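# Stand the fallen nest block upright on worktable

## Task

Set the nest block, which is lying on its side, upright on the worktable that holds the laser marker. It must stay standing there on its own at the end; a block that only stands because the robot is still holding it does not count.

## Robot and tools

Robot: two arms, left_arm and right_arm, each with six joints and a parallel gripper. The names are labels only; they do not match the left or right side of a camera picture.

Frame: all printed gripper poses share one scene frame. The origin sits on the table top midway between the arms, +z is up, +x reaches out over the table, and left_arm is mounted on the +y side. end_effector_position is in metres and marks the point between the finger pads, roughly 1 cm short of the fingertips; end_effector_quat_wxyz is the gripper orientation as w, x, y, z. The fingers extend along the gripper's own +z and close along its y. Printed positions can be somewhat off, more so when the arm is stretched far.

Tool execute_actions, argument actions: a list holding one item or nothing.
- Empty list: sends nothing, just reports the current state.
- Action: {"rows": [...], "steps": n} with n from 1 to 15 (default 15), each step 1/30 s. Each row drives one step; if rows run out, the final row repeats.
- Wait: {"steps": n} alone, n up to 300; it returns after that many steps have passed since the previous result and sends no command.
- Optional pictures (true/false) toggles whether camera images come back; by default they do.
A refused call does nothing to the robot.

Row layout: always exactly 14 numbers covering both arms, even if one arm stays put. First left_arm: waist, shoulder, elbow, wrist pitch, wrist yaw, wrist roll, then its gripper opening; then the same seven for right_arm. The six joint values are absolute target angles in radians (same convention as the Joint positions line), not offsets. Stated ranges: waist -2.880..2.880, shoulder 0.000..3.142, elbow 0.000..3.019, wrist pitch -1.693..1.571, wrist yaw -1.571..1.571, wrist roll -2.094..2.094. The true ends may differ by up to 0.019 rad either way. A target more than 0.019 rad beyond a stated end, and farther out than the joint's current angle, gets the whole call refused. A target beyond the real end is clipped there, reported as "joint sent to its limit" (possibly about an earlier move still running); missing that message does not prove more travel exists. The opening is an absolute value from -1 (closed) to +1 (fully open).

Motion limits: each step, a joint's target is held within a fixed distance of its measured angle (waist 0.264, shoulder 0.32, elbow 0.276, wrist pitch 0.33, wrist yaw 0.186, wrist roll 0.522 rad), and all of an arm's targets are pulled back if they would move its gripper more than 70 mm from where it is. So distant goals need several actions. Between calls the arms keep heading to the last row sent until they settle, get blocked, or a step is HELD; then only a fresh action moves them further. Fingers already in motion finish opening or closing.

Gripping: grip_measured reports the finger opening on the same -1..1 scale you command; the metre gap appears in Joint positions (0.094 m is fully open). Each gripper reads up to about 1 mm off, consistently. Between the extremes, the fingers go to where grip_measured would equal your number. To keep hold, command a value below grip_measured: about 0.03 lower for a firm grip, less for a lighter one. Pad force tops out near 50-62 N (lower on some grippers; very thin parts under ~2 mm get less), with a brief spike at first contact.

Result lines: the state line gives both gripper poses. Joint positions and Joint velocities list, per arm, the six joints (rad, rad/s) then the pad gap (m, m/s). HELD marks steps where your row, fully or partly, was not sent. "joint command not followed" means a clearance check altered or blocked an arm's joint targets on some steps; the rest of the row still ran. MOTOR HOT appears from 85 °C; at 100 °C an OVER-TEMPERATURE FAULT stops that arm's motors and gripper until cooled, and the arm drops whatever it holds. Heat builds while carrying a load, even while you are deciding, so don't hold objects longer than needed.

Cameras: cam_high and cam_low, each 504x504, returned in that order. zoom_image takes camera ("cam_high" or "cam_low") and region [x0, y0, x1, y1] in image pixels from the top-left corner, at most 504 by 504, and returns a finer view of that camera's latest picture.

finished_scene takes scene, the number of the current scene; it ends and grades that scene irreversibly and reports whether the goal was met, then gives the next task. Replying without any tool call ends everything remaining.

Cautions: an outside force may occasionally pull on a held part or nudge a loose object. Never let anything leave the table, as that fails the job. Keep the arms from colliding or pushing on each other. Avoid dropping, slipping, slamming, hard impacts and strong shoves; release the block gently so it stands by itself. Faster completion and smooth, low-effort motion are preferred.

Each tool is called after "Request:" in YAML: its name, and indented under it one key for each argument.

## Session

Request:
execute_actions:
  actions: []

Scene clock: 0.00 s of 4200.00 s.
left_arm: end_effector_position=(+0.3458, +0.1688, +0.1483) grip_measured=+1.000 end_effector_quat_wxyz=(+0.488, -0.121, +0.853, -0.143) | right_arm: end_effector_position=(+0.5686, -0.7948, +0.3639) grip_measured=+1.000 end_effector_quat_wxyz=(+0.396, +0.746, +0.535, +0.018)
Joint positions: left_arm=[-0.568  1.151  0.492  0.109 -0.39  -0.655  0.094] | right_arm=[-0.567  1.933  2.125 -0.96   0.159  1.146  0.094]
Joint velocities: left_arm=[-0.005 -0.015 -0.002  0.002  0.037  0.037  0.   ] | right_arm=[-0.015 -0.015  0.007 -0.007 -0.022 -0.037  0.   ]

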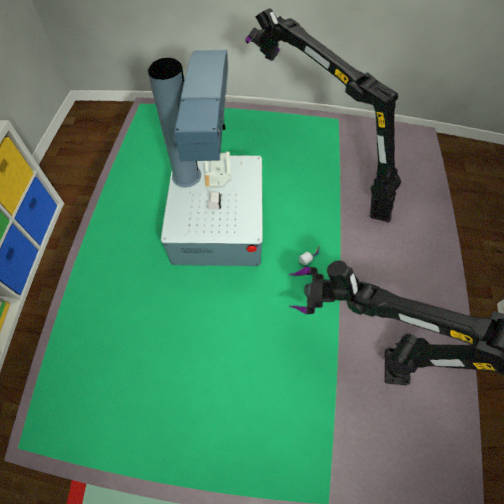

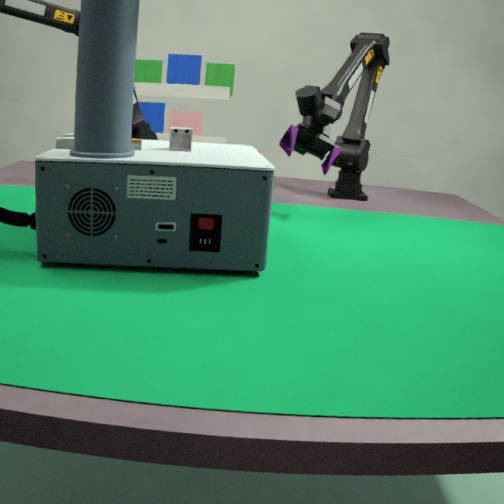

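Request:
zoom_image:
  camera: "cam_high"
  region: [160,130,340,310]

Request:
zoom_image:
  camera: "cam_low"
  region: [40,90,260,190]

Request:
zoom_image:
  camera: "cam_high"
  region: [185,145,255,225]

Region (160, 130, 340, 310) of cam_high's 504x504 image, scaled by 2.800, with more detail than that image has.

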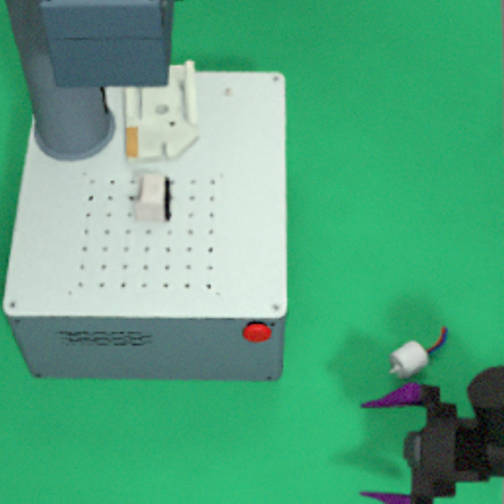

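Region (40, 90, 260, 190) of cam_low's 504x504 image, scaled by 2.291, with more detail than that image has; it fills the top 229 rows of this view, and the rest is white.

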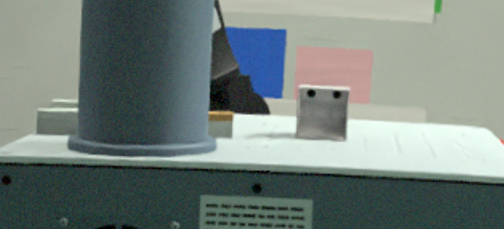

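Region (185, 145, 255, 225) of cam_high's 504x504 image, scaled by 6.300, with more detail than that image has; it fills the left 441 columns of this view, and the rest is white.

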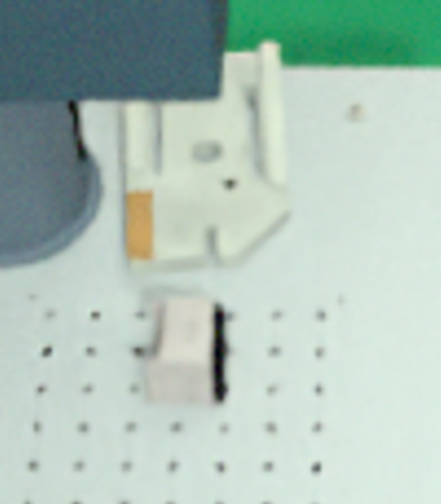

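Request:
execute_actions:
  actions:
    - {"rows":[[-0.2,0.8,0.492,0.109,0,0,1,0.1,1.5,1.5,-1.2,0,0,1]]}
  pictures: false

Request:
execute_actions:
  actions:
    - {"steps":45}

Scene clock: 8.43 s of 4200.00 s.
left_arm: end_effector_position=(+0.3497, +0.2682, +0.2843) grip_measured=+1.000 end_effector_quat_wxyz=(+0.630, +0.062, +0.770, -0.084) | right_arm: end_effector_position=(+0.5550, -0.5015, +0.3254) grip_measured=+1.000 end_effector_quat_wxyz=(+0.255, +0.485, +0.836, +0.036)
Joint positions: left_arm=[-0.191  0.779  0.478  0.108 -0.003 -0.053  0.094] | right_arm=[-0.241  1.604  1.688 -1.135  0.014  0.691  0.094]
Joint velocities: left_arm=[-0.083  0.23   0.002 -0.002  0.007  0.3    0.   ] | right_arm=[ 1.099 -0.591 -0.799 -0.198 -0.11  -1.106  0.   ]
Steps of this call (steps 1 to 90: nothing new was sent; then 4.93 s passed at rest; steps 91 to 105: all 15 steps of this action). Readings (joint positions):
91: left_arm=[-0.555 1.140 0.491 0.109 -0.340 -0.615] | right_arm=[-0.563 1.927 2.115 -0.966 0.139 1.125]
92: left_arm=[-0.527 1.112 0.485 0.108 -0.283 -0.563] | right_arm=[-0.560 1.911 2.089 -0.983 0.119 1.099]
94: left_arm=[-0.439 1.026 0.478 0.108 -0.173 -0.459] | right_arm=[-0.539 1.873 2.030 -1.020 0.088 1.045]
98: left_arm=[-0.233 0.832 0.477 0.108 -0.015 -0.225] | right_arm=[-0.460 1.780 1.910 -1.076 0.046 0.933]
105: the state above

Scene clock: 9.93 s of 4200.00 s.
left_arm: end_effector_position=(+0.3520, +0.2662, +0.2774) grip_measured=+1.000 end_effector_quat_wxyz=(+0.625, +0.082, +0.773, -0.071) | right_arm: end_effector_position=(+0.5277, -0.2992, +0.2791) grip_measured=+1.000 end_effector_quat_wxyz=(+0.183, +0.018, +0.983, -0.000)
Joint positions: left_arm=[-0.195  0.797  0.478  0.108 -0.002 -0.008  0.094] | right_arm=[ 0.095  1.515  1.505 -1.193 -0.001  0.015  0.094]
Joint velocities: left_arm=[ 0.005 -0.005  0.002  0.007  0.095  0.022  0.   ] | right_arm=[-0.015 -0.015 -0.012 -0.017 -0.022 -0.007  0.   ]
Steps of this call (steps 1 to 45: the robot went on to your last target). Readings (joint positions):
1: left_arm=[-0.194 0.787 0.478 0.108 -0.002 -0.044] | right_arm=[-0.202 1.586 1.661 -1.142 0.012 0.651]
2: left_arm=[-0.194 0.792 0.478 0.108 -0.002 -0.036] | right_arm=[-0.162 1.571 1.638 -1.148 0.011 0.609]
4: left_arm=[-0.195 0.797 0.478 0.108 -0.002 -0.026] | right_arm=[-0.078 1.549 1.600 -1.158 0.007 0.515]
8: left_arm=[-0.195 0.797 0.478 0.108 -0.002 -0.015] | right_arm=[0.089 1.520 1.526 -1.182 -0.001 0.248]
45: the state above
All arms were judged still, so your last target was given up. Only a new action makes them travel on or press farther. Fingers that are still opening or closing keep moving.

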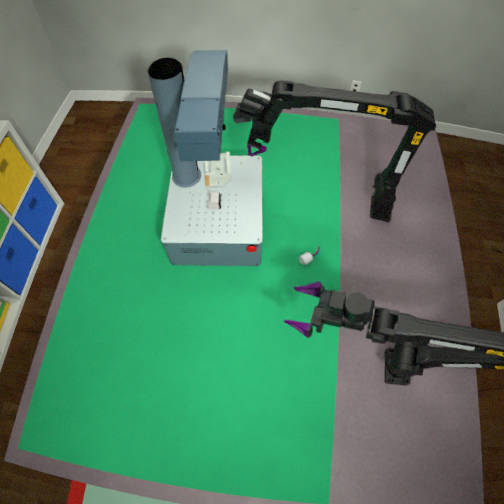

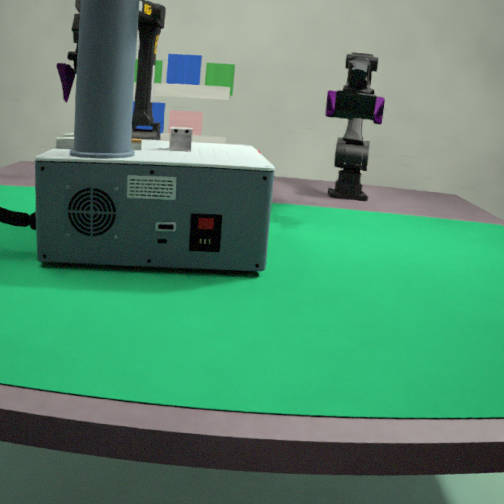

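Request:
execute_actions:
  actions:
    - {"rows":[[-0.2,0.8,0.492,0.109,0,0,1,0.3,1.5,1.5,-1.5,0,0,1]]}
  pictures: false

Request:
execute_actions:
  actions:
    - {"rows":[[-0.2,0.8,0.492,0.109,0,0,1,0.3,1.5,1.65,-1.5,0,0,1]]}
  pictures: false

Request:
execute_actions:
  actions:
    - {"rows":[[-0.2,0.8,0.492,0.109,0,0,1,0.3,1.65,1.65,-1.5,0,0,1]]}

Scene clock: 23.40 s of 4200.00 s.
left_arm: end_effector_position=(+0.3520, +0.2662, +0.2774) grip_measured=+1.000 end_effector_quat_wxyz=(+0.625, +0.082, +0.773, -0.070) | right_arm: end_effector_position=(+0.4469, -0.1944, +0.2642) grip_measured=+1.000 end_effector_quat_wxyz=(+0.036, -0.094, +0.995, +0.005)
Joint positions: left_arm=[-0.195  0.797  0.478  0.108 -0.002 -0.007  0.094] | right_arm=[ 0.317  1.512  1.504 -1.49  -0.002  0.012  0.094]
Joint velocities: left_arm=[-0.005 -0.015 -0.007 -0.007  0.007  0.007  0.   ] | right_arm=[-0.23  -0.024  0.007  0.002 -0.022  0.007  0.   ]
Steps of this call (steps 1 to 90: nothing new was sent; then 9.97 s passed at rest; steps 91 to 105: all 15 steps of this action). Readings (joint positions):
91: left_arm=[-0.195 0.797 0.478 0.108 -0.002 -0.007] | right_arm=[0.103 1.515 1.505 -1.223 0.002 0.015]
92: left_arm=[-0.195 0.797 0.478 0.108 -0.002 -0.007] | right_arm=[0.116 1.513 1.505 -1.280 0.004 0.015]
94: left_arm=[-0.195 0.797 0.478 0.108 -0.002 -0.007] | right_arm=[0.173 1.512 1.504 -1.383 0.004 0.015]
98: left_arm=[-0.195 0.797 0.478 0.108 -0.002 -0.007] | right_arm=[0.311 1.512 1.504 -1.479 -0.002 0.014]
105: the state above

Scene clock: 23.90 s of 4200.00 s.
left_arm: end_effector_position=(+0.3520, +0.2662, +0.2774) grip_measured=+1.000 end_effector_quat_wxyz=(+0.625, +0.082, +0.773, -0.070) | right_arm: end_effector_position=(+0.4666, -0.1994, +0.3096) grip_measured=+1.000 end_effector_quat_wxyz=(+0.088, -0.085, +0.992, +0.009)
Joint positions: left_arm=[-0.195  0.797  0.478  0.108 -0.002 -0.007  0.094] | right_arm=[ 0.299  1.499  1.6   -1.495 -0.001  0.012  0.094]
Joint velocities: left_arm=[-0.015 -0.024  0.002 -0.007 -0.022 -0.037  0.   ] | right_arm=[ 0.005  0.005 -0.007  0.007 -0.051  0.037  0.   ]
Steps of this call (steps 1 to 15: all 15 steps of this action). Readings (joint positions):
1: left_arm=[-0.195 0.797 0.478 0.108 -0.002 -0.007] | right_arm=[0.310 1.512 1.511 -1.493 -0.002 0.012]
2: left_arm=[-0.195 0.797 0.478 0.108 -0.002 -0.007] | right_arm=[0.305 1.515 1.523 -1.495 -0.001 0.012]
4: left_arm=[-0.195 0.797 0.478 0.108 -0.002 -0.007] | right_arm=[0.299 1.516 1.557 -1.495 -0.001 0.012]
8: left_arm=[-0.195 0.797 0.478 0.108 -0.002 -0.007] | right_arm=[0.299 1.505 1.598 -1.495 -0.001 0.012]
15: the state above

Scene clock: 24.40 s of 4200.00 s.
left_arm: end_effector_position=(+0.3520, +0.2662, +0.2774) grip_measured=+1.000 end_effector_quat_wxyz=(+0.625, +0.082, +0.773, -0.070) | right_arm: end_effector_position=(+0.4959, -0.1940, +0.2338) grip_measured=+1.000 end_effector_quat_wxyz=(+0.010, -0.085, +0.996, +0.001)
Joint positions: left_arm=[-0.195  0.797  0.478  0.108 -0.002 -0.007  0.094] | right_arm=[ 0.299  1.676  1.623 -1.498 -0.001  0.012  0.094]
Joint velocities: left_arm=[ 0.005 -0.015  0.007 -0.012 -0.037  0.007  0.   ] | right_arm=[ 0.005 -0.122 -0.012  0.007 -0.037 -0.022  0.   ]
Steps of this call (steps 1 to 15: all 15 steps of this action). Readings (joint positions):
1: left_arm=[-0.195 0.797 0.478 0.108 -0.002 -0.007] | right_arm=[0.299 1.507 1.601 -1.496 -0.001 0.012]
2: left_arm=[-0.195 0.797 0.478 0.108 -0.002 -0.007] | right_arm=[0.299 1.520 1.611 -1.498 -0.001 0.012]
4: left_arm=[-0.195 0.797 0.478 0.108 -0.002 -0.007] | right_arm=[0.299 1.566 1.623 -1.498 -0.001 0.012]
8: left_arm=[-0.195 0.797 0.478 0.108 -0.002 -0.007] | right_arm=[0.299 1.656 1.623 -1.498 -0.001 0.012]
15: the state above

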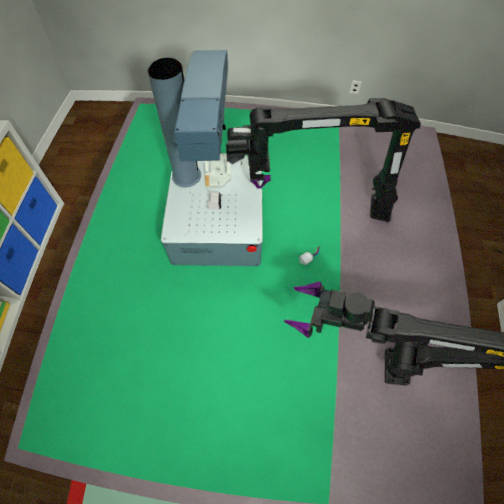

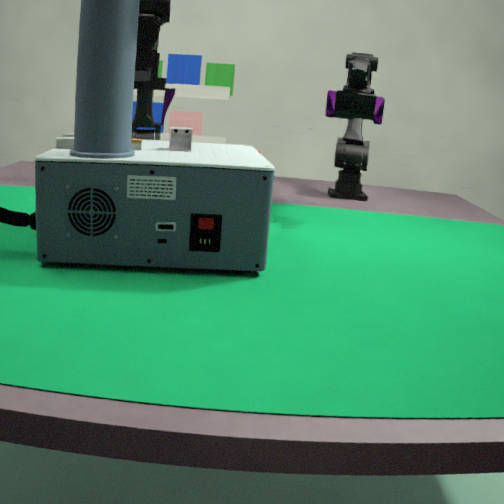

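Request:
execute_actions:
  actions:
    - {"rows":[[-0.2,0.8,0.492,0.109,0,0,1,0.33,1.66,1.63,-1.3,0,0,1],[-0.2,0.8,0.492,0.109,0,0,1,0.33,1.66,1.63,-1.3,0,0,1],[-0.2,0.8,0.492,0.109,0,0,1,0.33,1.66,1.63,-1.3,0,0,1],[-0.2,0.8,0.492,0.109,0,0,1,0.37,1.68,1.62,-1.07,0,0,1]]}
  pictures: false

Request:
execute_actions:
  actions:
    - {"steps":15}

Scene clock: 34.23 s of 4200.00 s.
left_arm: end_effector_position=(+0.3520, +0.2662, +0.2774) grip_measured=+1.000 end_effector_quat_wxyz=(+0.625, +0.082, +0.773, -0.070) | right_arm: end_effector_position=(+0.5796, -0.1294, +0.2575) grip_measured=+1.000 end_effector_quat_wxyz=(+0.213, -0.122, +0.969, +0.029)
Joint positions: left_arm=[-0.195  0.797  0.478  0.108 -0.002 -0.007  0.094] | right_arm=[ 0.379  1.669  1.617 -1.085  0.     0.012  0.094]
Joint velocities: left_arm=[-0.015 -0.005  0.002 -0.002  0.037 -0.125  0.   ] | right_arm=[-0.024 -0.005 -0.007  0.012 -0.081 -0.037  0.   ]
Steps of this call (steps 1 to 30: the robot went on to your last target; steps 31 to 90: nothing new was sent; then 6.33 s passed at rest; steps 91 to 105: all 15 steps of this action). Readings (joint positions):
91: left_arm=[-0.195 0.797 0.478 0.108 -0.002 -0.007] | right_arm=[0.300 1.657 1.621 -1.468 -0.001 0.012]
92: left_arm=[-0.195 0.797 0.478 0.108 -0.002 -0.007] | right_arm=[0.302 1.657 1.621 -1.413 -0.001 0.012]
94: left_arm=[-0.195 0.797 0.478 0.108 -0.002 -0.007] | right_arm=[0.313 1.657 1.618 -1.303 0.000 0.012]
98: left_arm=[-0.195 0.797 0.478 0.108 -0.002 -0.007] | right_arm=[0.355 1.667 1.617 -1.102 0.001 0.012]
105: the state above

Scene clock: 34.73 s of 4200.00 s.
left_arm: end_effector_position=(+0.3520, +0.2662, +0.2774) grip_measured=+1.000 end_effector_quat_wxyz=(+0.625, +0.082, +0.773, -0.070) | right_arm: end_effector_position=(+0.5798, -0.1303, +0.2575) grip_measured=+1.000 end_effector_quat_wxyz=(+0.213, -0.121, +0.969, +0.029)
Joint positions: left_arm=[-0.195  0.797  0.478  0.108 -0.002 -0.007  0.094] | right_arm=[ 0.377  1.669  1.617 -1.085  0.     0.012  0.094]
Joint velocities: left_arm=[-0.005  0.005 -0.002 -0.017  0.007  0.022  0.   ] | right_arm=[-0.005 -0.005  0.002  0.002 -0.007 -0.007  0.   ]
Steps of this call (steps 1 to 15: the robot went on to your last target). Readings (joint positions):
1: left_arm=[-0.195 0.797 0.478 0.108 -0.002 -0.007] | right_arm=[0.378 1.669 1.617 -1.085 0.000 0.012]
2: left_arm=[-0.195 0.797 0.478 0.108 -0.002 -0.007] | right_arm=[0.377 1.669 1.617 -1.085 0.000 0.012]
4: left_arm=[-0.195 0.797 0.478 0.108 -0.002 -0.007] | right_arm=[0.377 1.669 1.617 -1.085 0.000 0.012]
8: left_arm=[-0.195 0.797 0.478 0.108 -0.002 -0.007] | right_arm=[0.377 1.669 1.617 -1.085 0.000 0.012]
15: the state above
All arms were judged still, so your last target was given up. Only a new action makes them travel on or press farther. Fingers that are still opening or closing keep moving.

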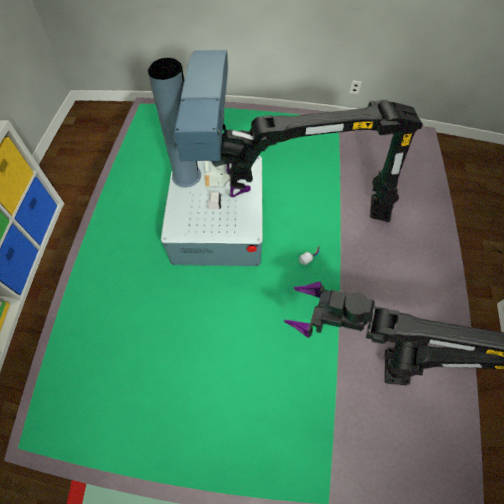

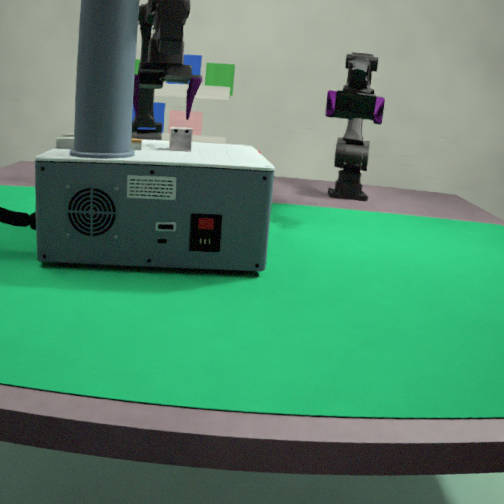

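Request:
execute_actions:
  actions:
    - {"rows":[[-0.2,0.8,0.492,0.109,0,0,1,0.4,1.6,1.5,-0.9,0,0,1],[-0.2,0.8,0.492,0.109,0,0,1,0.4,1.6,1.5,-0.9,0,0,1],[-0.2,0.8,0.492,0.109,0,0,1,0.4,1.6,1.5,-0.9,0,0,1],[-0.2,0.8,0.492,0.109,0,0,1,0.4,1.57,1.42,-0.8,0,0,1],[-0.2,0.8,0.492,0.109,0,0,1,0.4,1.57,1.42,-0.8,0,0,1],[-0.2,0.8,0.492,0.109,0,0,1,0.4,1.57,1.42,-0.8,0,0,1],[-0.2,0.8,0.492,0.109,0,0,1,0.425,1.55,1.34,-0.71,0,0,1]]}
  pictures: false

Request:
execute_actions:
  actions:
    - {"steps":15}

Scene clock: 42.80 s of 4200.00 s.
left_arm: end_effector_position=(+0.3520, +0.2662, +0.2774) grip_measured=+1.000 end_effector_quat_wxyz=(+0.625, +0.082, +0.773, -0.070) | right_arm: end_effector_position=(+0.5635, -0.1047, +0.2317) grip_measured=+1.000 end_effector_quat_wxyz=(+0.306, -0.140, +0.940, +0.049)
Joint positions: left_arm=[-0.195  0.797  0.478  0.108 -0.002 -0.007  0.094] | right_arm=[ 0.425  1.556  1.346 -0.73   0.     0.012  0.094]
Joint velocities: left_arm=[-0.005  0.005 -0.002 -0.002 -0.022 -0.022  0.   ] | right_arm=[-0.005  0.005  0.012  0.071  0.051 -0.007  0.   ]
Steps of this call (steps 1 to 90: nothing new was sent; then 4.57 s passed at rest; steps 91 to 105: all 15 steps of this action). Readings (joint positions):
91: left_arm=[-0.195 0.797 0.478 0.108 -0.002 -0.007] | right_arm=[0.378 1.663 1.599 -1.048 0.000 0.012]
92: left_arm=[-0.195 0.797 0.478 0.108 -0.002 -0.007] | right_arm=[0.379 1.648 1.567 -0.990 0.000 0.012]
94: left_arm=[-0.195 0.797 0.478 0.108 -0.002 -0.007] | right_arm=[0.384 1.622 1.508 -0.920 0.000 0.012]
98: left_arm=[-0.195 0.797 0.478 0.108 -0.002 -0.007] | right_arm=[0.399 1.570 1.395 -0.780 0.000 0.012]
105: the state above

Scene clock: 43.30 s of 4200.00 s.
left_arm: end_effector_position=(+0.3520, +0.2662, +0.2774) grip_measured=+1.000 end_effector_quat_wxyz=(+0.625, +0.082, +0.773, -0.070) | right_arm: end_effector_position=(+0.5641, -0.1045, +0.2322) grip_measured=+1.000 end_effector_quat_wxyz=(+0.308, -0.140, +0.940, +0.050)
Joint positions: left_arm=[-0.195  0.797  0.478  0.108 -0.002 -0.007  0.094] | right_arm=[ 0.425  1.556  1.346 -0.727  0.     0.012  0.094]
Joint velocities: left_arm=[-0.015 -0.005 -0.022 -0.007 -0.066  0.066  0.   ] | right_arm=[-0.005 -0.015 -0.007 -0.012  0.022 -0.007  0.   ]
Steps of this call (steps 1 to 15: the robot went on to your last target). Readings (joint positions):
1: left_arm=[-0.195 0.797 0.478 0.108 -0.002 -0.007] | right_arm=[0.425 1.556 1.346 -0.728 0.000 0.012]
2: left_arm=[-0.195 0.797 0.478 0.108 -0.002 -0.007] | right_arm=[0.425 1.556 1.346 -0.727 0.000 0.012]
4: left_arm=[-0.195 0.797 0.478 0.108 -0.002 -0.007] | right_arm=[0.425 1.556 1.346 -0.727 0.000 0.012]
8: left_arm=[-0.195 0.797 0.478 0.108 -0.002 -0.007] | right_arm=[0.425 1.556 1.346 -0.727 0.000 0.012]
15: the state above
All arms were judged still, so your last target was given up. Only a new action makes them travel on or press farther. Fingers that are still opening or closing keep moving.

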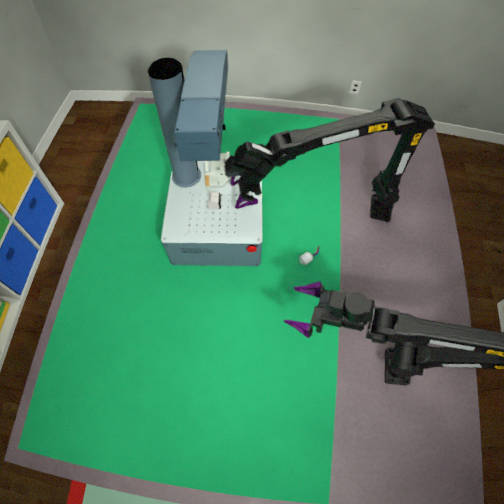

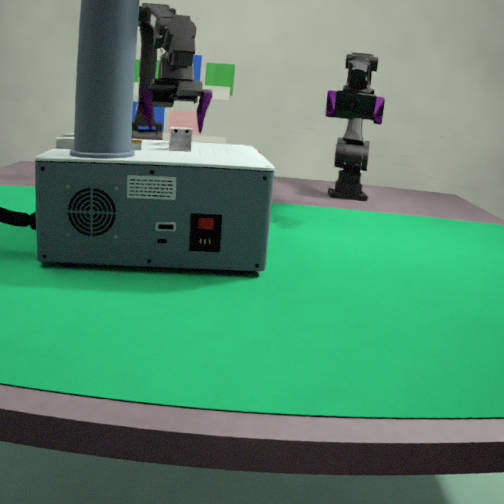

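Request:
execute_actions:
  actions:
    - {"rows":[[-0.2,0.8,0.492,0.109,0,0,1,0.425,1.58,1.42,-0.71,0,0,1],[-0.2,0.8,0.492,0.109,0,0,1,0.425,1.6,1.44,-0.71,0,0,1],[-0.2,0.8,0.492,0.109,0,0,1,0.425,1.62,1.46,-0.71,0,0,1],[-0.2,0.8,0.492,0.109,0,0,1,0.425,1.64,1.48,-0.71,0,0,1],[-0.2,0.8,0.492,0.109,0,0,1,0.425,1.66,1.5,-0.72,0,0,1],[-0.2,0.8,0.492,0.109,0,0,1,0.425,1.68,1.52,-0.72,0,0,1],[-0.2,0.8,0.492,0.109,0,0,1,0.425,1.7,1.54,-0.72,0,0,1],[-0.2,0.8,0.492,0.109,0,0,1,0.425,1.72,1.55,-0.72,0,0,1]]}
  pictures: false

Request:
execute_actions:
  actions:
    - {"steps":15}

Request:
zoom_image:
  camera: "cam_high"
  region: [170,130,280,240]

Scene clock: 48.73 s of 4200.00 s.
left_arm: end_effector_position=(+0.3520, +0.2662, +0.2774) grip_measured=+1.000 end_effector_quat_wxyz=(+0.625, +0.082, +0.773, -0.070) | right_arm: end_effector_position=(+0.6197, -0.0868, +0.2077) grip_measured=+1.000 end_effector_quat_wxyz=(+0.300, -0.140, +0.942, +0.049)
Joint positions: left_arm=[-0.195  0.797  0.478  0.108 -0.002 -0.007  0.094] | right_arm=[ 0.425  1.725  1.498 -0.726 -0.001  0.013  0.094]
Joint velocities: left_arm=[-0.015 -0.024 -0.012 -0.007 -0.037 -0.081  0.   ] | right_arm=[-0.015 -0.044  0.017  0.007  0.051 -0.007  0.   ]
Steps of this call (steps 1 to 90: nothing new was sent; then 1.93 s passed at rest; steps 91 to 105: all 15 steps of this action). Readings (joint positions):
91: left_arm=[-0.195 0.797 0.478 0.108 -0.002 -0.007] | right_arm=[0.425 1.557 1.346 -0.727 0.000 0.012]
92: left_arm=[-0.195 0.797 0.478 0.108 -0.002 -0.007] | right_arm=[0.425 1.559 1.349 -0.727 0.000 0.012]
94: left_arm=[-0.195 0.797 0.478 0.108 -0.002 -0.007] | right_arm=[0.425 1.578 1.372 -0.727 0.000 0.012]
98: left_arm=[-0.195 0.797 0.478 0.108 -0.002 -0.007] | right_arm=[0.425 1.656 1.463 -0.727 0.000 0.012]
105: the state above

Scene clock: 49.23 s of 4200.00 s.
left_arm: end_effector_position=(+0.3520, +0.2662, +0.2774) grip_measured=+1.000 end_effector_quat_wxyz=(+0.625, +0.082, +0.773, -0.070) | right_arm: end_effector_position=(+0.6196, -0.0871, +0.2089) grip_measured=+1.000 end_effector_quat_wxyz=(+0.301, -0.140, +0.942, +0.049)
Joint positions: left_arm=[-0.195  0.797  0.478  0.108 -0.002 -0.007  0.094] | right_arm=[ 0.424  1.723  1.498 -0.726 -0.001  0.013  0.094]
Joint velocities: left_arm=[-0.024 -0.005 -0.002 -0.002 -0.007  0.007  0.   ] | right_arm=[-0.005  0.005 -0.012 -0.002 -0.037 -0.037  0.   ]
Steps of this call (steps 1 to 15: the robot went on to your last target). Readings (joint positions):
1: left_arm=[-0.195 0.797 0.478 0.108 -0.002 -0.007] | right_arm=[0.424 1.724 1.498 -0.726 -0.001 0.013]
2: left_arm=[-0.195 0.797 0.478 0.108 -0.002 -0.007] | right_arm=[0.424 1.723 1.498 -0.726 -0.001 0.013]
4: left_arm=[-0.195 0.797 0.478 0.108 -0.002 -0.007] | right_arm=[0.424 1.723 1.498 -0.726 -0.001 0.013]
8: left_arm=[-0.195 0.797 0.478 0.108 -0.002 -0.007] | right_arm=[0.424 1.723 1.498 -0.726 -0.001 0.013]
15: the state above
All arms were judged still, so your last target was given up. Only a new action makes them travel on or press farther. Fingers that are still opening or closing keep moving.

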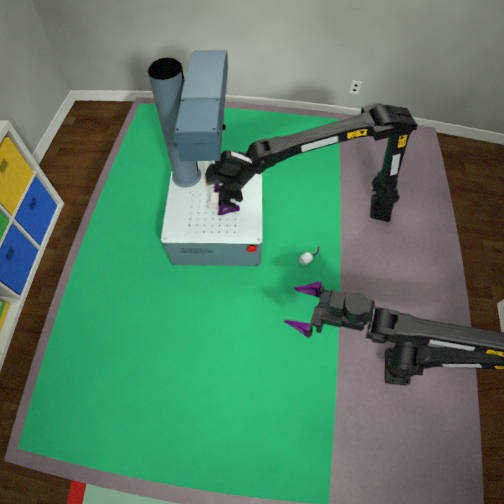

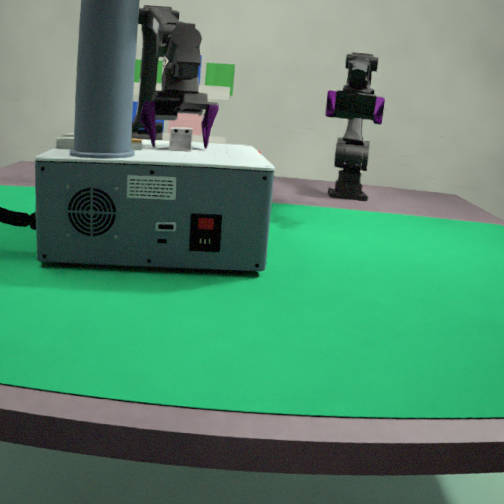

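Region (170, 130, 280, 240) of cam_high's 504x504 image, scaled by 4.582, with more detail than that image has.

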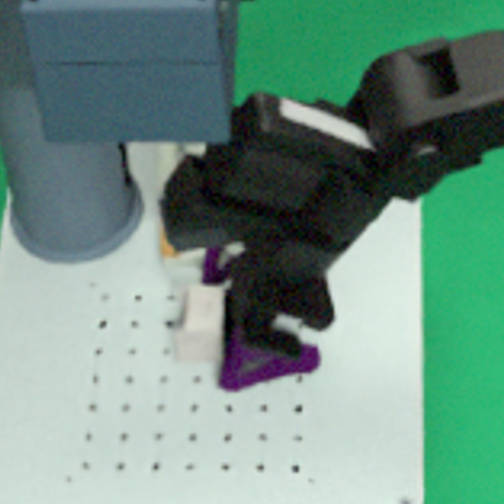

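Request:
execute_actions:
  actions:
    - {"rows":[[-0.2,0.8,0.492,0.109,0,0,1,0.42,1.73,1.6,-0.74,0,0,0.5],[-0.2,0.8,0.492,0.109,0,0,1,0.42,1.74,1.62,-0.74,0,0,0.5],[-0.2,0.8,0.492,0.109,0,0,1,0.42,1.755,1.63,-0.74,0,0,0.5],[-0.2,0.8,0.492,0.109,0,0,1,0.42,1.775,1.635,-0.74,0,0,0.5]]}
  pictures: false

Request:
execute_actions:
  actions:
    - {"rows":[[-0.2,0.8,0.492,0.109,0,0,1,0.42,1.775,1.635,-0.74,0,0,-0.4]]}
  pictures: false

Request:
execute_actions:
  actions:
    - {"steps":20}

Request:
zoom_image:
  camera: "cam_high"
  region: [170,130,280,240]

Scene clock: 53.67 s of 4200.00 s.
left_arm: end_effector_position=(+0.3520, +0.2662, +0.2774) grip_measured=+1.000 end_effector_quat_wxyz=(+0.625, +0.082, +0.773, -0.070) | right_arm: end_effector_position=(+0.6419, -0.0800, +0.2262) grip_measured=+0.502 end_effector_quat_wxyz=(+0.318, -0.139, +0.936, +0.052)
Joint positions: left_arm=[-0.195  0.797  0.478  0.108 -0.002 -0.007  0.094] | right_arm=[ 0.424  1.759  1.578 -0.734 -0.001  0.013  0.071]
Joint velocities: left_arm=[-0.005 -0.005 -0.002  0.002 -0.051 -0.037  0.   ] | right_arm=[-0.024 -0.005  0.007  0.007  0.007 -0.051 -0.001]
Steps of this call (steps 1 to 90: nothing new was sent; then 0.93 s passed at rest; steps 91 to 105: all 15 steps of this action). Readings (joint positions):
91: left_arm=[-0.195 0.797 0.478 0.108 -0.002 -0.007] | right_arm=[0.424 1.723 1.501 -0.728 -0.001 0.013]
92: left_arm=[-0.195 0.797 0.478 0.108 -0.002 -0.007] | right_arm=[0.424 1.726 1.508 -0.731 -0.001 0.013]
94: left_arm=[-0.195 0.797 0.478 0.108 -0.002 -0.007] | right_arm=[0.424 1.736 1.535 -0.734 -0.001 0.013]
98: left_arm=[-0.195 0.797 0.478 0.108 -0.002 -0.007] | right_arm=[0.424 1.755 1.578 -0.734 -0.001 0.013]
105: the state above

Scene clock: 54.17 s of 4200.00 s.
left_arm: end_effector_position=(+0.3520, +0.2662, +0.2774) grip_measured=+1.000 end_effector_quat_wxyz=(+0.625, +0.082, +0.773, -0.070) | right_arm: end_effector_position=(+0.6420, -0.0800, +0.2260) grip_measured=-0.112 end_effector_quat_wxyz=(+0.318, -0.140, +0.936, +0.052)
Joint positions: left_arm=[-0.195  0.797  0.478  0.108 -0.002 -0.007  0.094] | right_arm=[ 0.424  1.759  1.578 -0.734 -0.001  0.012  0.042]
Joint velocities: left_arm=[ 0.005 -0.005 -0.012 -0.002 -0.051  0.007  0.   ] | right_arm=[-0.015 -0.005 -0.007 -0.012  0.007 -0.022  0.   ]
Steps of this call (steps 1 to 15: all 15 steps of this action). Readings (joint positions):
1: left_arm=[-0.195 0.797 0.478 0.108 -0.002 -0.007] | right_arm=[0.424 1.759 1.578 -0.734 -0.001 0.013]
2: left_arm=[-0.195 0.797 0.478 0.108 -0.002 -0.007] | right_arm=[0.424 1.759 1.578 -0.734 -0.001 0.013]
4: left_arm=[-0.195 0.797 0.478 0.108 -0.002 -0.007] | right_arm=[0.424 1.759 1.578 -0.734 -0.001 0.012]
8: left_arm=[-0.195 0.797 0.478 0.108 -0.002 -0.007] | right_arm=[0.424 1.759 1.578 -0.734 -0.001 0.012]
15: the state above

Scene clock: 54.83 s of 4200.00 s.
left_arm: end_effector_position=(+0.3520, +0.2662, +0.2774) grip_measured=+1.000 end_effector_quat_wxyz=(+0.625, +0.082, +0.773, -0.070) | right_arm: end_effector_position=(+0.6420, -0.0800, +0.2260) grip_measured=-0.112 end_effector_quat_wxyz=(+0.318, -0.140, +0.936, +0.052)
Joint positions: left_arm=[-0.195  0.797  0.478  0.108 -0.002 -0.007  0.094] | right_arm=[ 0.424  1.759  1.578 -0.734 -0.001  0.012  0.042]
Joint velocities: left_arm=[-0.015 -0.015 -0.007 -0.002 -0.007  0.022  0.   ] | right_arm=[ 0.005 -0.005 -0.012  0.007  0.051  0.051  0.001]
Steps of this call (steps 1 to 15: the robot went on to your last target; steps 16 to 20: nothing new was sent). Readings (joint positions):
1: left_arm=[-0.195 0.797 0.478 0.108 -0.002 -0.007] | right_arm=[0.424 1.759 1.578 -0.734 -0.001 0.012]
2: left_arm=[-0.195 0.797 0.478 0.108 -0.002 -0.007] | right_arm=[0.424 1.759 1.578 -0.734 -0.001 0.012]
4: left_arm=[-0.195 0.797 0.478 0.108 -0.002 -0.007] | right_arm=[0.424 1.759 1.578 -0.734 -0.001 0.012]
8: left_arm=[-0.195 0.797 0.478 0.108 -0.002 -0.007] | right_arm=[0.424 1.759 1.578 -0.734 -0.001 0.012]
20: the state above
All arms were judged still, so your last target was given up. Only a new action makes them travel on or press farther. Fingers that are still opening or closing keep moving.

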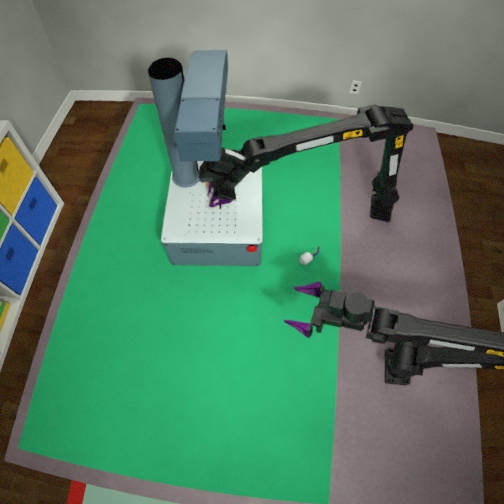

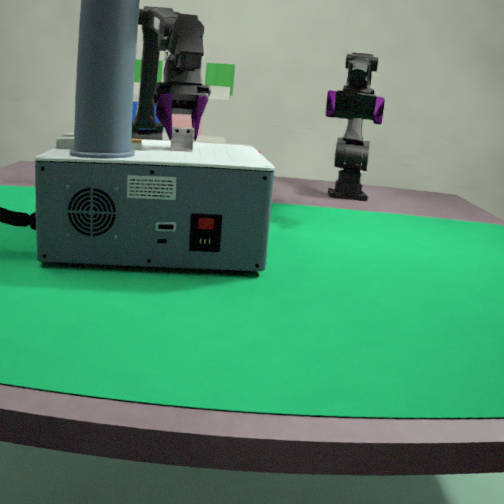

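Region (170, 130, 280, 240) of cam_high's 504x504 image, scaled by 4.582, with more detail than that image has.

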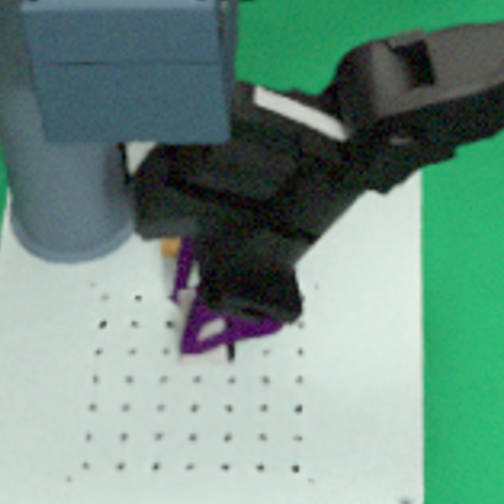

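Request:
execute_actions:
  actions:
    - {"rows":[[-0.2,0.8,0.492,0.109,0,0,1,0.42,1.72,1.58,-0.72,0,0,-0.2],[-0.2,0.8,0.492,0.109,0,0,1,0.42,1.7,1.58,-0.72,0,0,-0.2],[-0.2,0.8,0.492,0.109,0,0,1,0.42,1.68,1.56,-0.7,0,0,-0.2],[-0.2,0.8,0.492,0.109,0,0,1,0.42,1.66,1.54,-0.68,0,0,-0.2],[-0.2,0.8,0.492,0.109,0,0,1,0.42,1.64,1.51,-0.65,0,0,-0.2],[-0.2,0.8,0.492,0.109,0,0,1,0.42,1.61,1.47,-0.62,0,0,-0.2],[-0.2,0.8,0.492,0.109,0,0,1,0.42,1.58,1.42,-0.6,0,0,-0.2]]}
  pictures: false

Request:
execute_actions:
  actions:
    - {"rows":[[-0.2,0.8,0.492,0.109,0,0,1,0.42,1.52,1.22,-0.2,0,0,-0.2]],"steps":10}
  pictures: false

Request:
execute_actions:
  actions:
    - {"rows":[[-0.2,0.8,0.492,0.109,0,0,1,0.42,1.47,1.03,0.2,0,0,-0.2]],"steps":10}
  pictures: false

Request:
execute_actions:
  actions:
    - {"rows":[[-0.2,0.8,0.492,0.109,0,0,1,0.42,1.44,0.84,0.6,0,0,-0.2]],"steps":10}
  pictures: false

Request:
execute_actions:
  actions:
    - {"rows":[[-0.2,0.8,0.492,0.109,0,0,1,0.42,1.44,0.65,1.02,0,0,-0.2]]}

Request:
zoom_image:
  camera: "cam_high"
  region: [200,130,320,250]

Scene clock: 62.50 s of 4200.00 s.
left_arm: end_effector_position=(+0.3520, +0.2662, +0.2774) grip_measured=+1.000 end_effector_quat_wxyz=(+0.625, +0.082, +0.773, -0.070) | right_arm: end_effector_position=(+0.6031, -0.0924, +0.2789) grip_measured=-0.112 end_effector_quat_wxyz=(+0.383, -0.136, +0.911, +0.062)
Joint positions: left_arm=[-0.195  0.797  0.478  0.108 -0.002 -0.007  0.094] | right_arm=[ 0.424  1.574  1.42  -0.62  -0.001  0.012  0.042]
Joint velocities: left_arm=[ 0.005  0.005  0.007 -0.002 -0.007 -0.022  0.   ] | right_arm=[-0.005 -0.024  0.007  0.037  0.007 -0.007 -0.001]
Steps of this call (steps 1 to 90: nothing new was sent; then 4.17 s passed at rest; steps 91 to 105: all 15 steps of this action). Readings (joint positions):
91: left_arm=[-0.195 0.797 0.478 0.108 -0.002 -0.007] | right_arm=[0.424 1.758 1.578 -0.734 -0.001 0.012]
92: left_arm=[-0.195 0.797 0.478 0.108 -0.002 -0.007] | right_arm=[0.424 1.756 1.578 -0.734 -0.001 0.012]
94: left_arm=[-0.195 0.797 0.478 0.108 -0.002 -0.007] | right_arm=[0.424 1.743 1.566 -0.722 -0.001 0.012]
98: left_arm=[-0.195 0.797 0.478 0.108 -0.002 -0.007] | right_arm=[0.424 1.654 1.462 -0.642 -0.001 0.012]
105: the state above

Scene clock: 62.83 s of 4200.00 s.
left_arm: end_effector_position=(+0.3520, +0.2662, +0.2774) grip_measured=+1.000 end_effector_quat_wxyz=(+0.625, +0.082, +0.773, -0.070) | right_arm: end_effector_position=(+0.6058, -0.0916, +0.2602) grip_measured=-0.112 end_effector_quat_wxyz=(+0.480, -0.129, +0.865, +0.078)
Joint positions: left_arm=[-0.195  0.797  0.478  0.108 -0.002 -0.007  0.094] | right_arm=[ 0.424  1.535  1.212 -0.233 -0.001  0.012  0.042]
Joint velocities: left_arm=[-0.005 -0.024 -0.007 -0.012  0.007 -0.007  0.   ] | right_arm=[-0.005 -0.005 -0.007  0.154 -0.007 -0.007  0.001]
Steps of this call (steps 1 to 10: all 10 steps of this action). Readings (joint positions):
1: left_arm=[-0.195 0.797 0.478 0.108 -0.002 -0.007] | right_arm=[0.424 1.566 1.390 -0.552 -0.001 0.012]
2: left_arm=[-0.195 0.797 0.478 0.108 -0.002 -0.007] | right_arm=[0.424 1.549 1.335 -0.433 -0.001 0.012]
4: left_arm=[-0.195 0.797 0.478 0.108 -0.002 -0.007] | right_arm=[0.424 1.530 1.251 -0.299 -0.001 0.012]
8: left_arm=[-0.195 0.797 0.478 0.108 -0.002 -0.007] | right_arm=[0.424 1.534 1.212 -0.243 -0.001 0.012]
10: the state above

Scene clock: 63.17 s of 4200.00 s.
left_arm: end_effector_position=(+0.3520, +0.2662, +0.2774) grip_measured=+1.000 end_effector_quat_wxyz=(+0.625, +0.082, +0.773, -0.070) | right_arm: end_effector_position=(+0.5939, -0.0953, +0.2720) grip_measured=-0.112 end_effector_quat_wxyz=(+0.589, -0.119, +0.794, +0.095)
Joint positions: left_arm=[-0.195  0.797  0.478  0.108 -0.002 -0.007  0.094] | right_arm=[ 0.424  1.486  1.023  0.169 -0.001  0.012  0.042]
Joint velocities: left_arm=[ 0.005 -0.005  0.017 -0.012 -0.022  0.051  0.   ] | right_arm=[-0.005 -0.015 -0.012  0.134 -0.007  0.037 -0.   ]
Steps of this call (steps 1 to 10: all 10 steps of this action). Readings (joint positions):
1: left_arm=[-0.195 0.797 0.478 0.108 -0.002 -0.007] | right_arm=[0.424 1.529 1.185 -0.165 -0.001 0.012]
2: left_arm=[-0.195 0.797 0.478 0.108 -0.002 -0.007] | right_arm=[0.424 1.516 1.137 -0.048 -0.001 0.012]
4: left_arm=[-0.195 0.797 0.478 0.108 -0.002 -0.007] | right_arm=[0.424 1.492 1.057 0.093 -0.001 0.012]
8: left_arm=[-0.195 0.797 0.478 0.108 -0.002 -0.007] | right_arm=[0.424 1.487 1.023 0.157 -0.001 0.012]
10: the state above

Scene clock: 63.50 s of 4200.00 s.
left_arm: end_effector_position=(+0.3520, +0.2662, +0.2774) grip_measured=+1.000 end_effector_quat_wxyz=(+0.625, +0.082, +0.773, -0.070) | right_arm: end_effector_position=(+0.5614, -0.1057, +0.2758) grip_measured=-0.112 end_effector_quat_wxyz=(+0.677, -0.107, +0.720, +0.110)
Joint positions: left_arm=[-0.195  0.797  0.478  0.108 -0.002 -0.007  0.094] | right_arm=[ 0.424  1.455  0.828  0.568 -0.001  0.012  0.042]
Joint velocities: left_arm=[ 0.005 -0.024 -0.007 -0.002 -0.081  0.051  0.   ] | right_arm=[ 0.005 -0.034 -0.017  0.144 -0.022 -0.007 -0.001]
Steps of this call (steps 1 to 10: all 10 steps of this action). Readings (joint positions):
1: left_arm=[-0.195 0.797 0.478 0.108 -0.002 -0.007] | right_arm=[0.424 1.484 0.998 0.235 -0.001 0.012]
2: left_arm=[-0.195 0.797 0.478 0.108 -0.002 -0.007] | right_arm=[0.424 1.476 0.952 0.351 -0.001 0.012]
4: left_arm=[-0.195 0.797 0.478 0.108 -0.002 -0.007] | right_arm=[0.424 1.459 0.869 0.494 -0.001 0.012]
8: left_arm=[-0.195 0.797 0.478 0.108 -0.002 -0.007] | right_arm=[0.424 1.456 0.828 0.555 -0.001 0.012]
10: the state above

Scene clock: 64.00 s of 4200.00 s.
left_arm: end_effector_position=(+0.3520, +0.2662, +0.2774) grip_measured=+1.000 end_effector_quat_wxyz=(+0.625, +0.082, +0.773, -0.070) | right_arm: end_effector_position=(+0.5109, -0.1218, +0.2815) grip_measured=-0.112 end_effector_quat_wxyz=(+0.758, -0.095, +0.633, +0.123)
Joint positions: left_arm=[-0.195  0.797  0.478  0.108 -0.002 -0.007  0.094] | right_arm=[ 0.424  1.448  0.635  0.993 -0.001  0.012  0.042]
Joint velocities: left_arm=[-0.024 -0.015 -0.007 -0.017 -0.051  0.022  0.   ] | right_arm=[-0.024  0.005 -0.012 -0.017 -0.022  0.007  0.   ]
Steps of this call (steps 1 to 15: all 15 steps of this action). Readings (joint positions):
1: left_arm=[-0.195 0.797 0.478 0.108 -0.002 -0.007] | right_arm=[0.424 1.455 0.806 0.630 -0.001 0.012]
2: left_arm=[-0.195 0.797 0.478 0.108 -0.002 -0.007] | right_arm=[0.424 1.453 0.764 0.744 -0.001 0.012]
4: left_arm=[-0.195 0.797 0.478 0.108 -0.002 -0.007] | right_arm=[0.424 1.447 0.681 0.905 -0.001 0.012]
8: left_arm=[-0.195 0.797 0.478 0.108 -0.002 -0.007] | right_arm=[0.424 1.448 0.635 0.977 -0.001 0.012]
15: the state above

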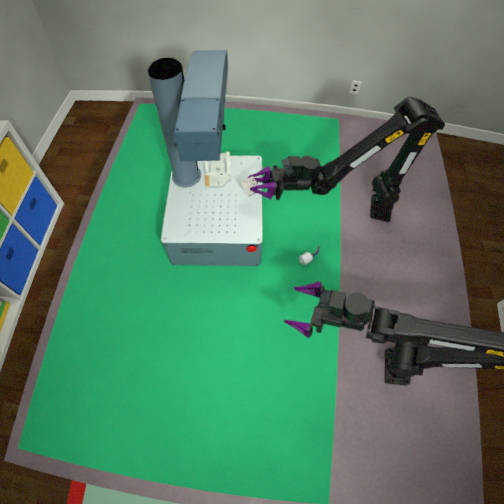

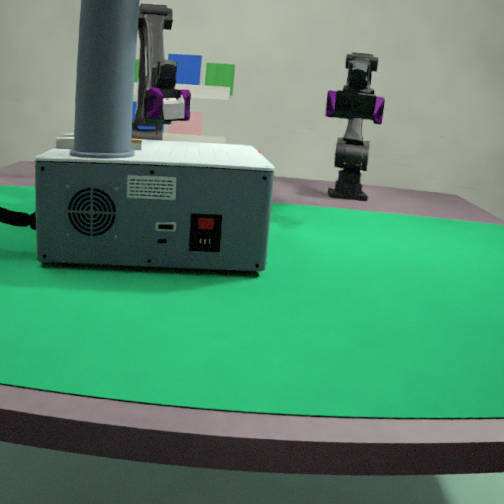

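Region (200, 130, 320, 250) of cam_high's 504x504 image, scaled by 4.200, with more detail than that image has.

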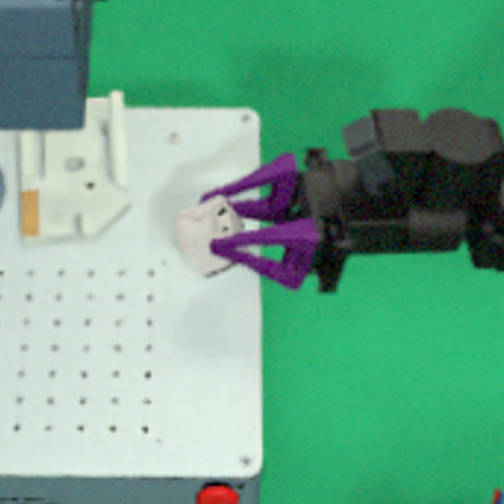

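Request:
execute_actions:
  actions:
    - {"rows":[[-0.2,0.8,0.492,0.109,0,0,1,0.42,1.48,0.65,1.05,0,0,-0.2],[-0.2,0.8,0.492,0.109,0,0,1,0.42,1.5,0.65,1.07,0,0,-0.2],[-0.2,0.8,0.492,0.109,0,0,1,0.42,1.52,0.65,1.09,0,0,-0.2],[-0.2,0.8,0.492,0.109,0,0,1,0.42,1.54,0.65,1.12,0,0,-0.2],[-0.2,0.8,0.492,0.109,0,0,1,0.42,1.56,0.65,1.14,0,0,-0.2],[-0.2,0.8,0.492,0.109,0,0,1,0.42,1.58,0.65,1.16,0,0,-0.2],[-0.2,0.8,0.492,0.109,0,0,1,0.42,1.61,0.65,1.18,0,0,-0.2]]}

Request:
zoom_image:
  camera: "cam_low"
  region: [130,80,230,170]

Scene clock: 70.43 s of 4200.00 s.
left_arm: end_effector_position=(+0.3520, +0.2662, +0.2774) grip_measured=+1.000 end_effector_quat_wxyz=(+0.625, +0.082, +0.773, -0.070) | right_arm: end_effector_position=(+0.5234, -0.1177, +0.2362) grip_measured=-0.164 end_effector_quat_wxyz=(+0.762, -0.098, +0.630, +0.119)
Joint positions: left_arm=[-0.195  0.797  0.478  0.108 -0.002 -0.007  0.094] | right_arm=[ 0.424  1.61   0.635  1.164 -0.001  0.     0.039]
Joint velocities: left_arm=[-0.005  0.024  0.007 -0.017 -0.022 -0.007  0.   ] | right_arm=[ 0.005 -0.005  0.002 -0.007  0.007  0.037  0.   ]
Steps of this call (steps 1 to 15: the robot went on to your last target; steps 16 to 90: nothing new was sent; then 2.93 s passed at rest; steps 91 to 105: all 15 steps of this action). Readings (joint positions):
91: left_arm=[-0.195 0.797 0.478 0.108 -0.002 -0.007] | right_arm=[0.424 1.450 0.635 0.999 -0.001 0.012]
92: left_arm=[-0.195 0.797 0.478 0.108 -0.002 -0.007] | right_arm=[0.424 1.456 0.635 1.014 -0.001 0.012]
94: left_arm=[-0.195 0.797 0.478 0.108 -0.002 -0.007] | right_arm=[0.424 1.482 0.635 1.055 -0.001 0.012]
98: left_arm=[-0.195 0.797 0.478 0.108 -0.002 -0.007] | right_arm=[0.424 1.571 0.635 1.136 -0.001 0.012]
105: the state above

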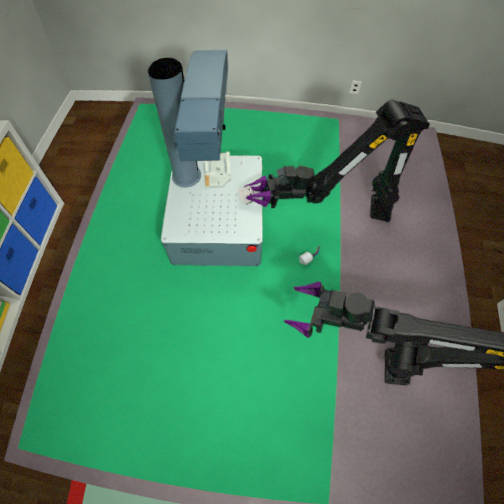

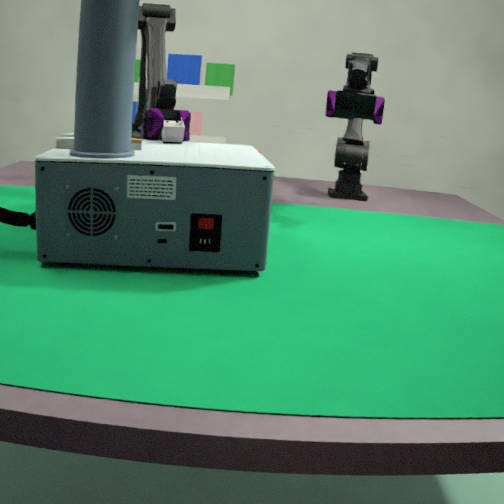

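Region (130, 80, 230, 170) of cam_low's 504x504 image, scaled by 5.040, with more detail than that image has; it fills the top 454 rows of this view, and the rest is white.

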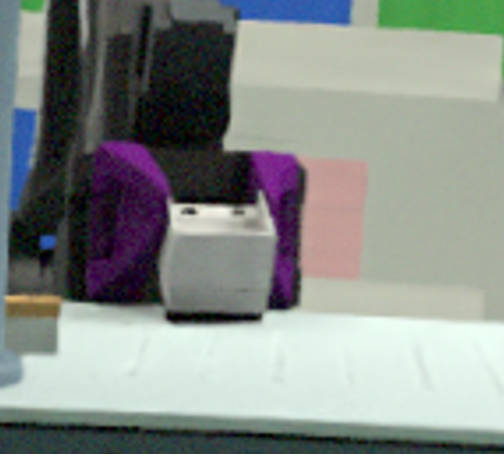

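Request:
execute_actions:
  actions:
    - {"rows":[[-0.2,0.8,0.492,0.109,0,0,1,0.42,1.61,0.65,1.15,0,0,-0.16],[-0.2,0.8,0.492,0.109,0,0,1,0.42,1.61,0.65,1.14,0,0,-0.15],[-0.2,0.8,0.492,0.109,0,0,1,0.42,1.61,0.65,1.14,0,0,-0.14],[-0.2,0.8,0.492,0.109,0,0,1,0.42,1.61,0.65,1.14,0,0,-0.12],[-0.2,0.8,0.492,0.109,0,0,1,0.42,1.61,0.65,1.16,0,0,0.4]]}
  pictures: false

Request:
execute_actions:
  actions:
    - {"rows":[[-0.2,0.8,0.492,0.109,0,0,1,0.42,1.42,0.48,1.12,0,0,0.4]]}

Request:
zoom_image:
  camera: "cam_high"
  region: [200,130,320,250]

Scene clock: 75.07 s of 4200.00 s.
left_arm: end_effector_position=(+0.3520, +0.2662, +0.2774) grip_measured=+1.000 end_effector_quat_wxyz=(+0.625, +0.082, +0.773, -0.070) | right_arm: end_effector_position=(+0.5235, -0.1177, +0.2355) grip_measured=+0.398 end_effector_quat_wxyz=(+0.760, -0.098, +0.631, +0.118)
Joint positions: left_arm=[-0.195  0.797  0.478  0.108 -0.002 -0.007  0.094] | right_arm=[ 0.424  1.609  0.635  1.159 -0.001  0.     0.066]
Joint velocities: left_arm=[-0.005 -0.015 -0.002  0.017  0.007 -0.022  0.   ] | right_arm=[-0.024 -0.005  0.002  0.007  0.007 -0.007 -0.   ]
Steps of this call (steps 1 to 15: the robot went on to your last target; steps 16 to 90: nothing new was sent; then 1.13 s passed at rest; steps 91 to 105: all 15 steps of this action). Readings (joint positions):
91: left_arm=[-0.195 0.797 0.478 0.108 -0.002 -0.007] | right_arm=[0.424 1.610 0.635 1.163 -0.001 0.000]
92: left_arm=[-0.195 0.797 0.478 0.108 -0.002 -0.007] | right_arm=[0.424 1.610 0.635 1.161 -0.001 0.000]
94: left_arm=[-0.195 0.797 0.478 0.108 -0.002 -0.007] | right_arm=[0.424 1.609 0.635 1.159 -0.001 0.000]
98: left_arm=[-0.195 0.797 0.478 0.108 -0.002 -0.007] | right_arm=[0.424 1.609 0.635 1.159 -0.001 0.000]
105: the state above

Scene clock: 75.57 s of 4200.00 s.
left_arm: end_effector_position=(+0.3520, +0.2662, +0.2774) grip_measured=+1.000 end_effector_quat_wxyz=(+0.625, +0.082, +0.773, -0.070) | right_arm: end_effector_position=(+0.4620, -0.1372, +0.2535) grip_measured=+0.398 end_effector_quat_wxyz=(+0.762, -0.098, +0.629, +0.119)
Joint positions: left_arm=[-0.195  0.797  0.478  0.108 -0.002 -0.007  0.094] | right_arm=[ 0.424  1.411  0.473  1.128 -0.001 -0.     0.066]
Joint velocities: left_arm=[-0.005 -0.015  0.002 -0.012 -0.11  -0.037  0.   ] | right_arm=[ 0.005  0.024 -0.002 -0.012  0.007 -0.037 -0.001]
Steps of this call (steps 1 to 15: all 15 steps of this action). Readings (joint positions):
1: left_arm=[-0.195 0.797 0.478 0.108 -0.002 -0.007] | right_arm=[0.424 1.595 0.622 1.153 -0.001 -0.000]
2: left_arm=[-0.195 0.797 0.478 0.108 -0.002 -0.007] | right_arm=[0.424 1.562 0.588 1.140 -0.001 -0.000]
4: left_arm=[-0.195 0.797 0.478 0.108 -0.002 -0.007] | right_arm=[0.424 1.474 0.507 1.130 -0.001 -0.000]
8: left_arm=[-0.195 0.797 0.478 0.108 -0.002 -0.007] | right_arm=[0.424 1.395 0.473 1.130 -0.001 -0.000]
15: the state above

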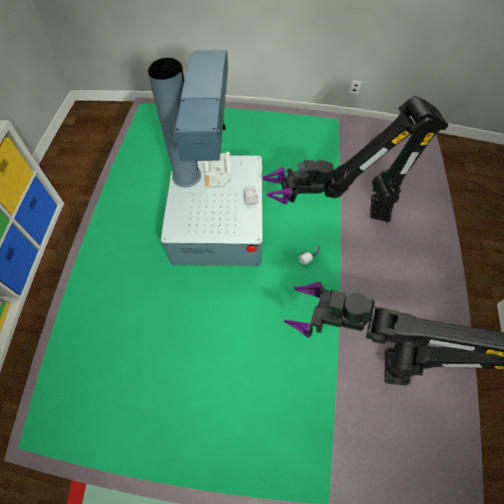

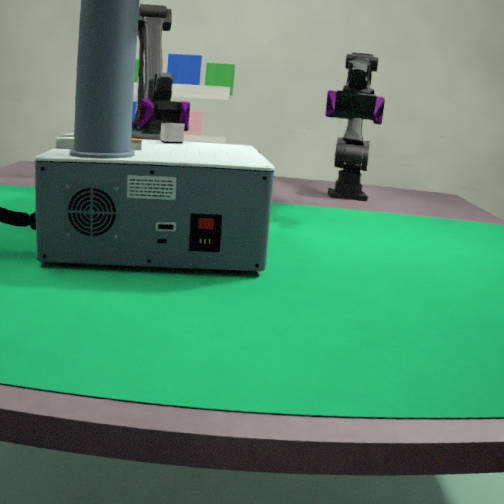

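Region (200, 130, 320, 250) of cam_high's 504x504 image, scaled by 4.200, with more detail than that image has.

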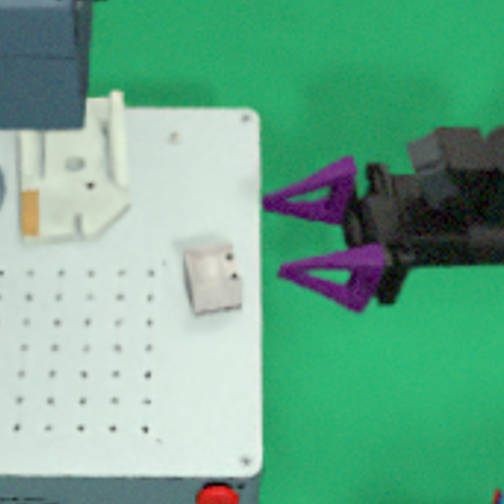

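Request:
finished_scene:
  scene: 1

The scene is finished: the task was done.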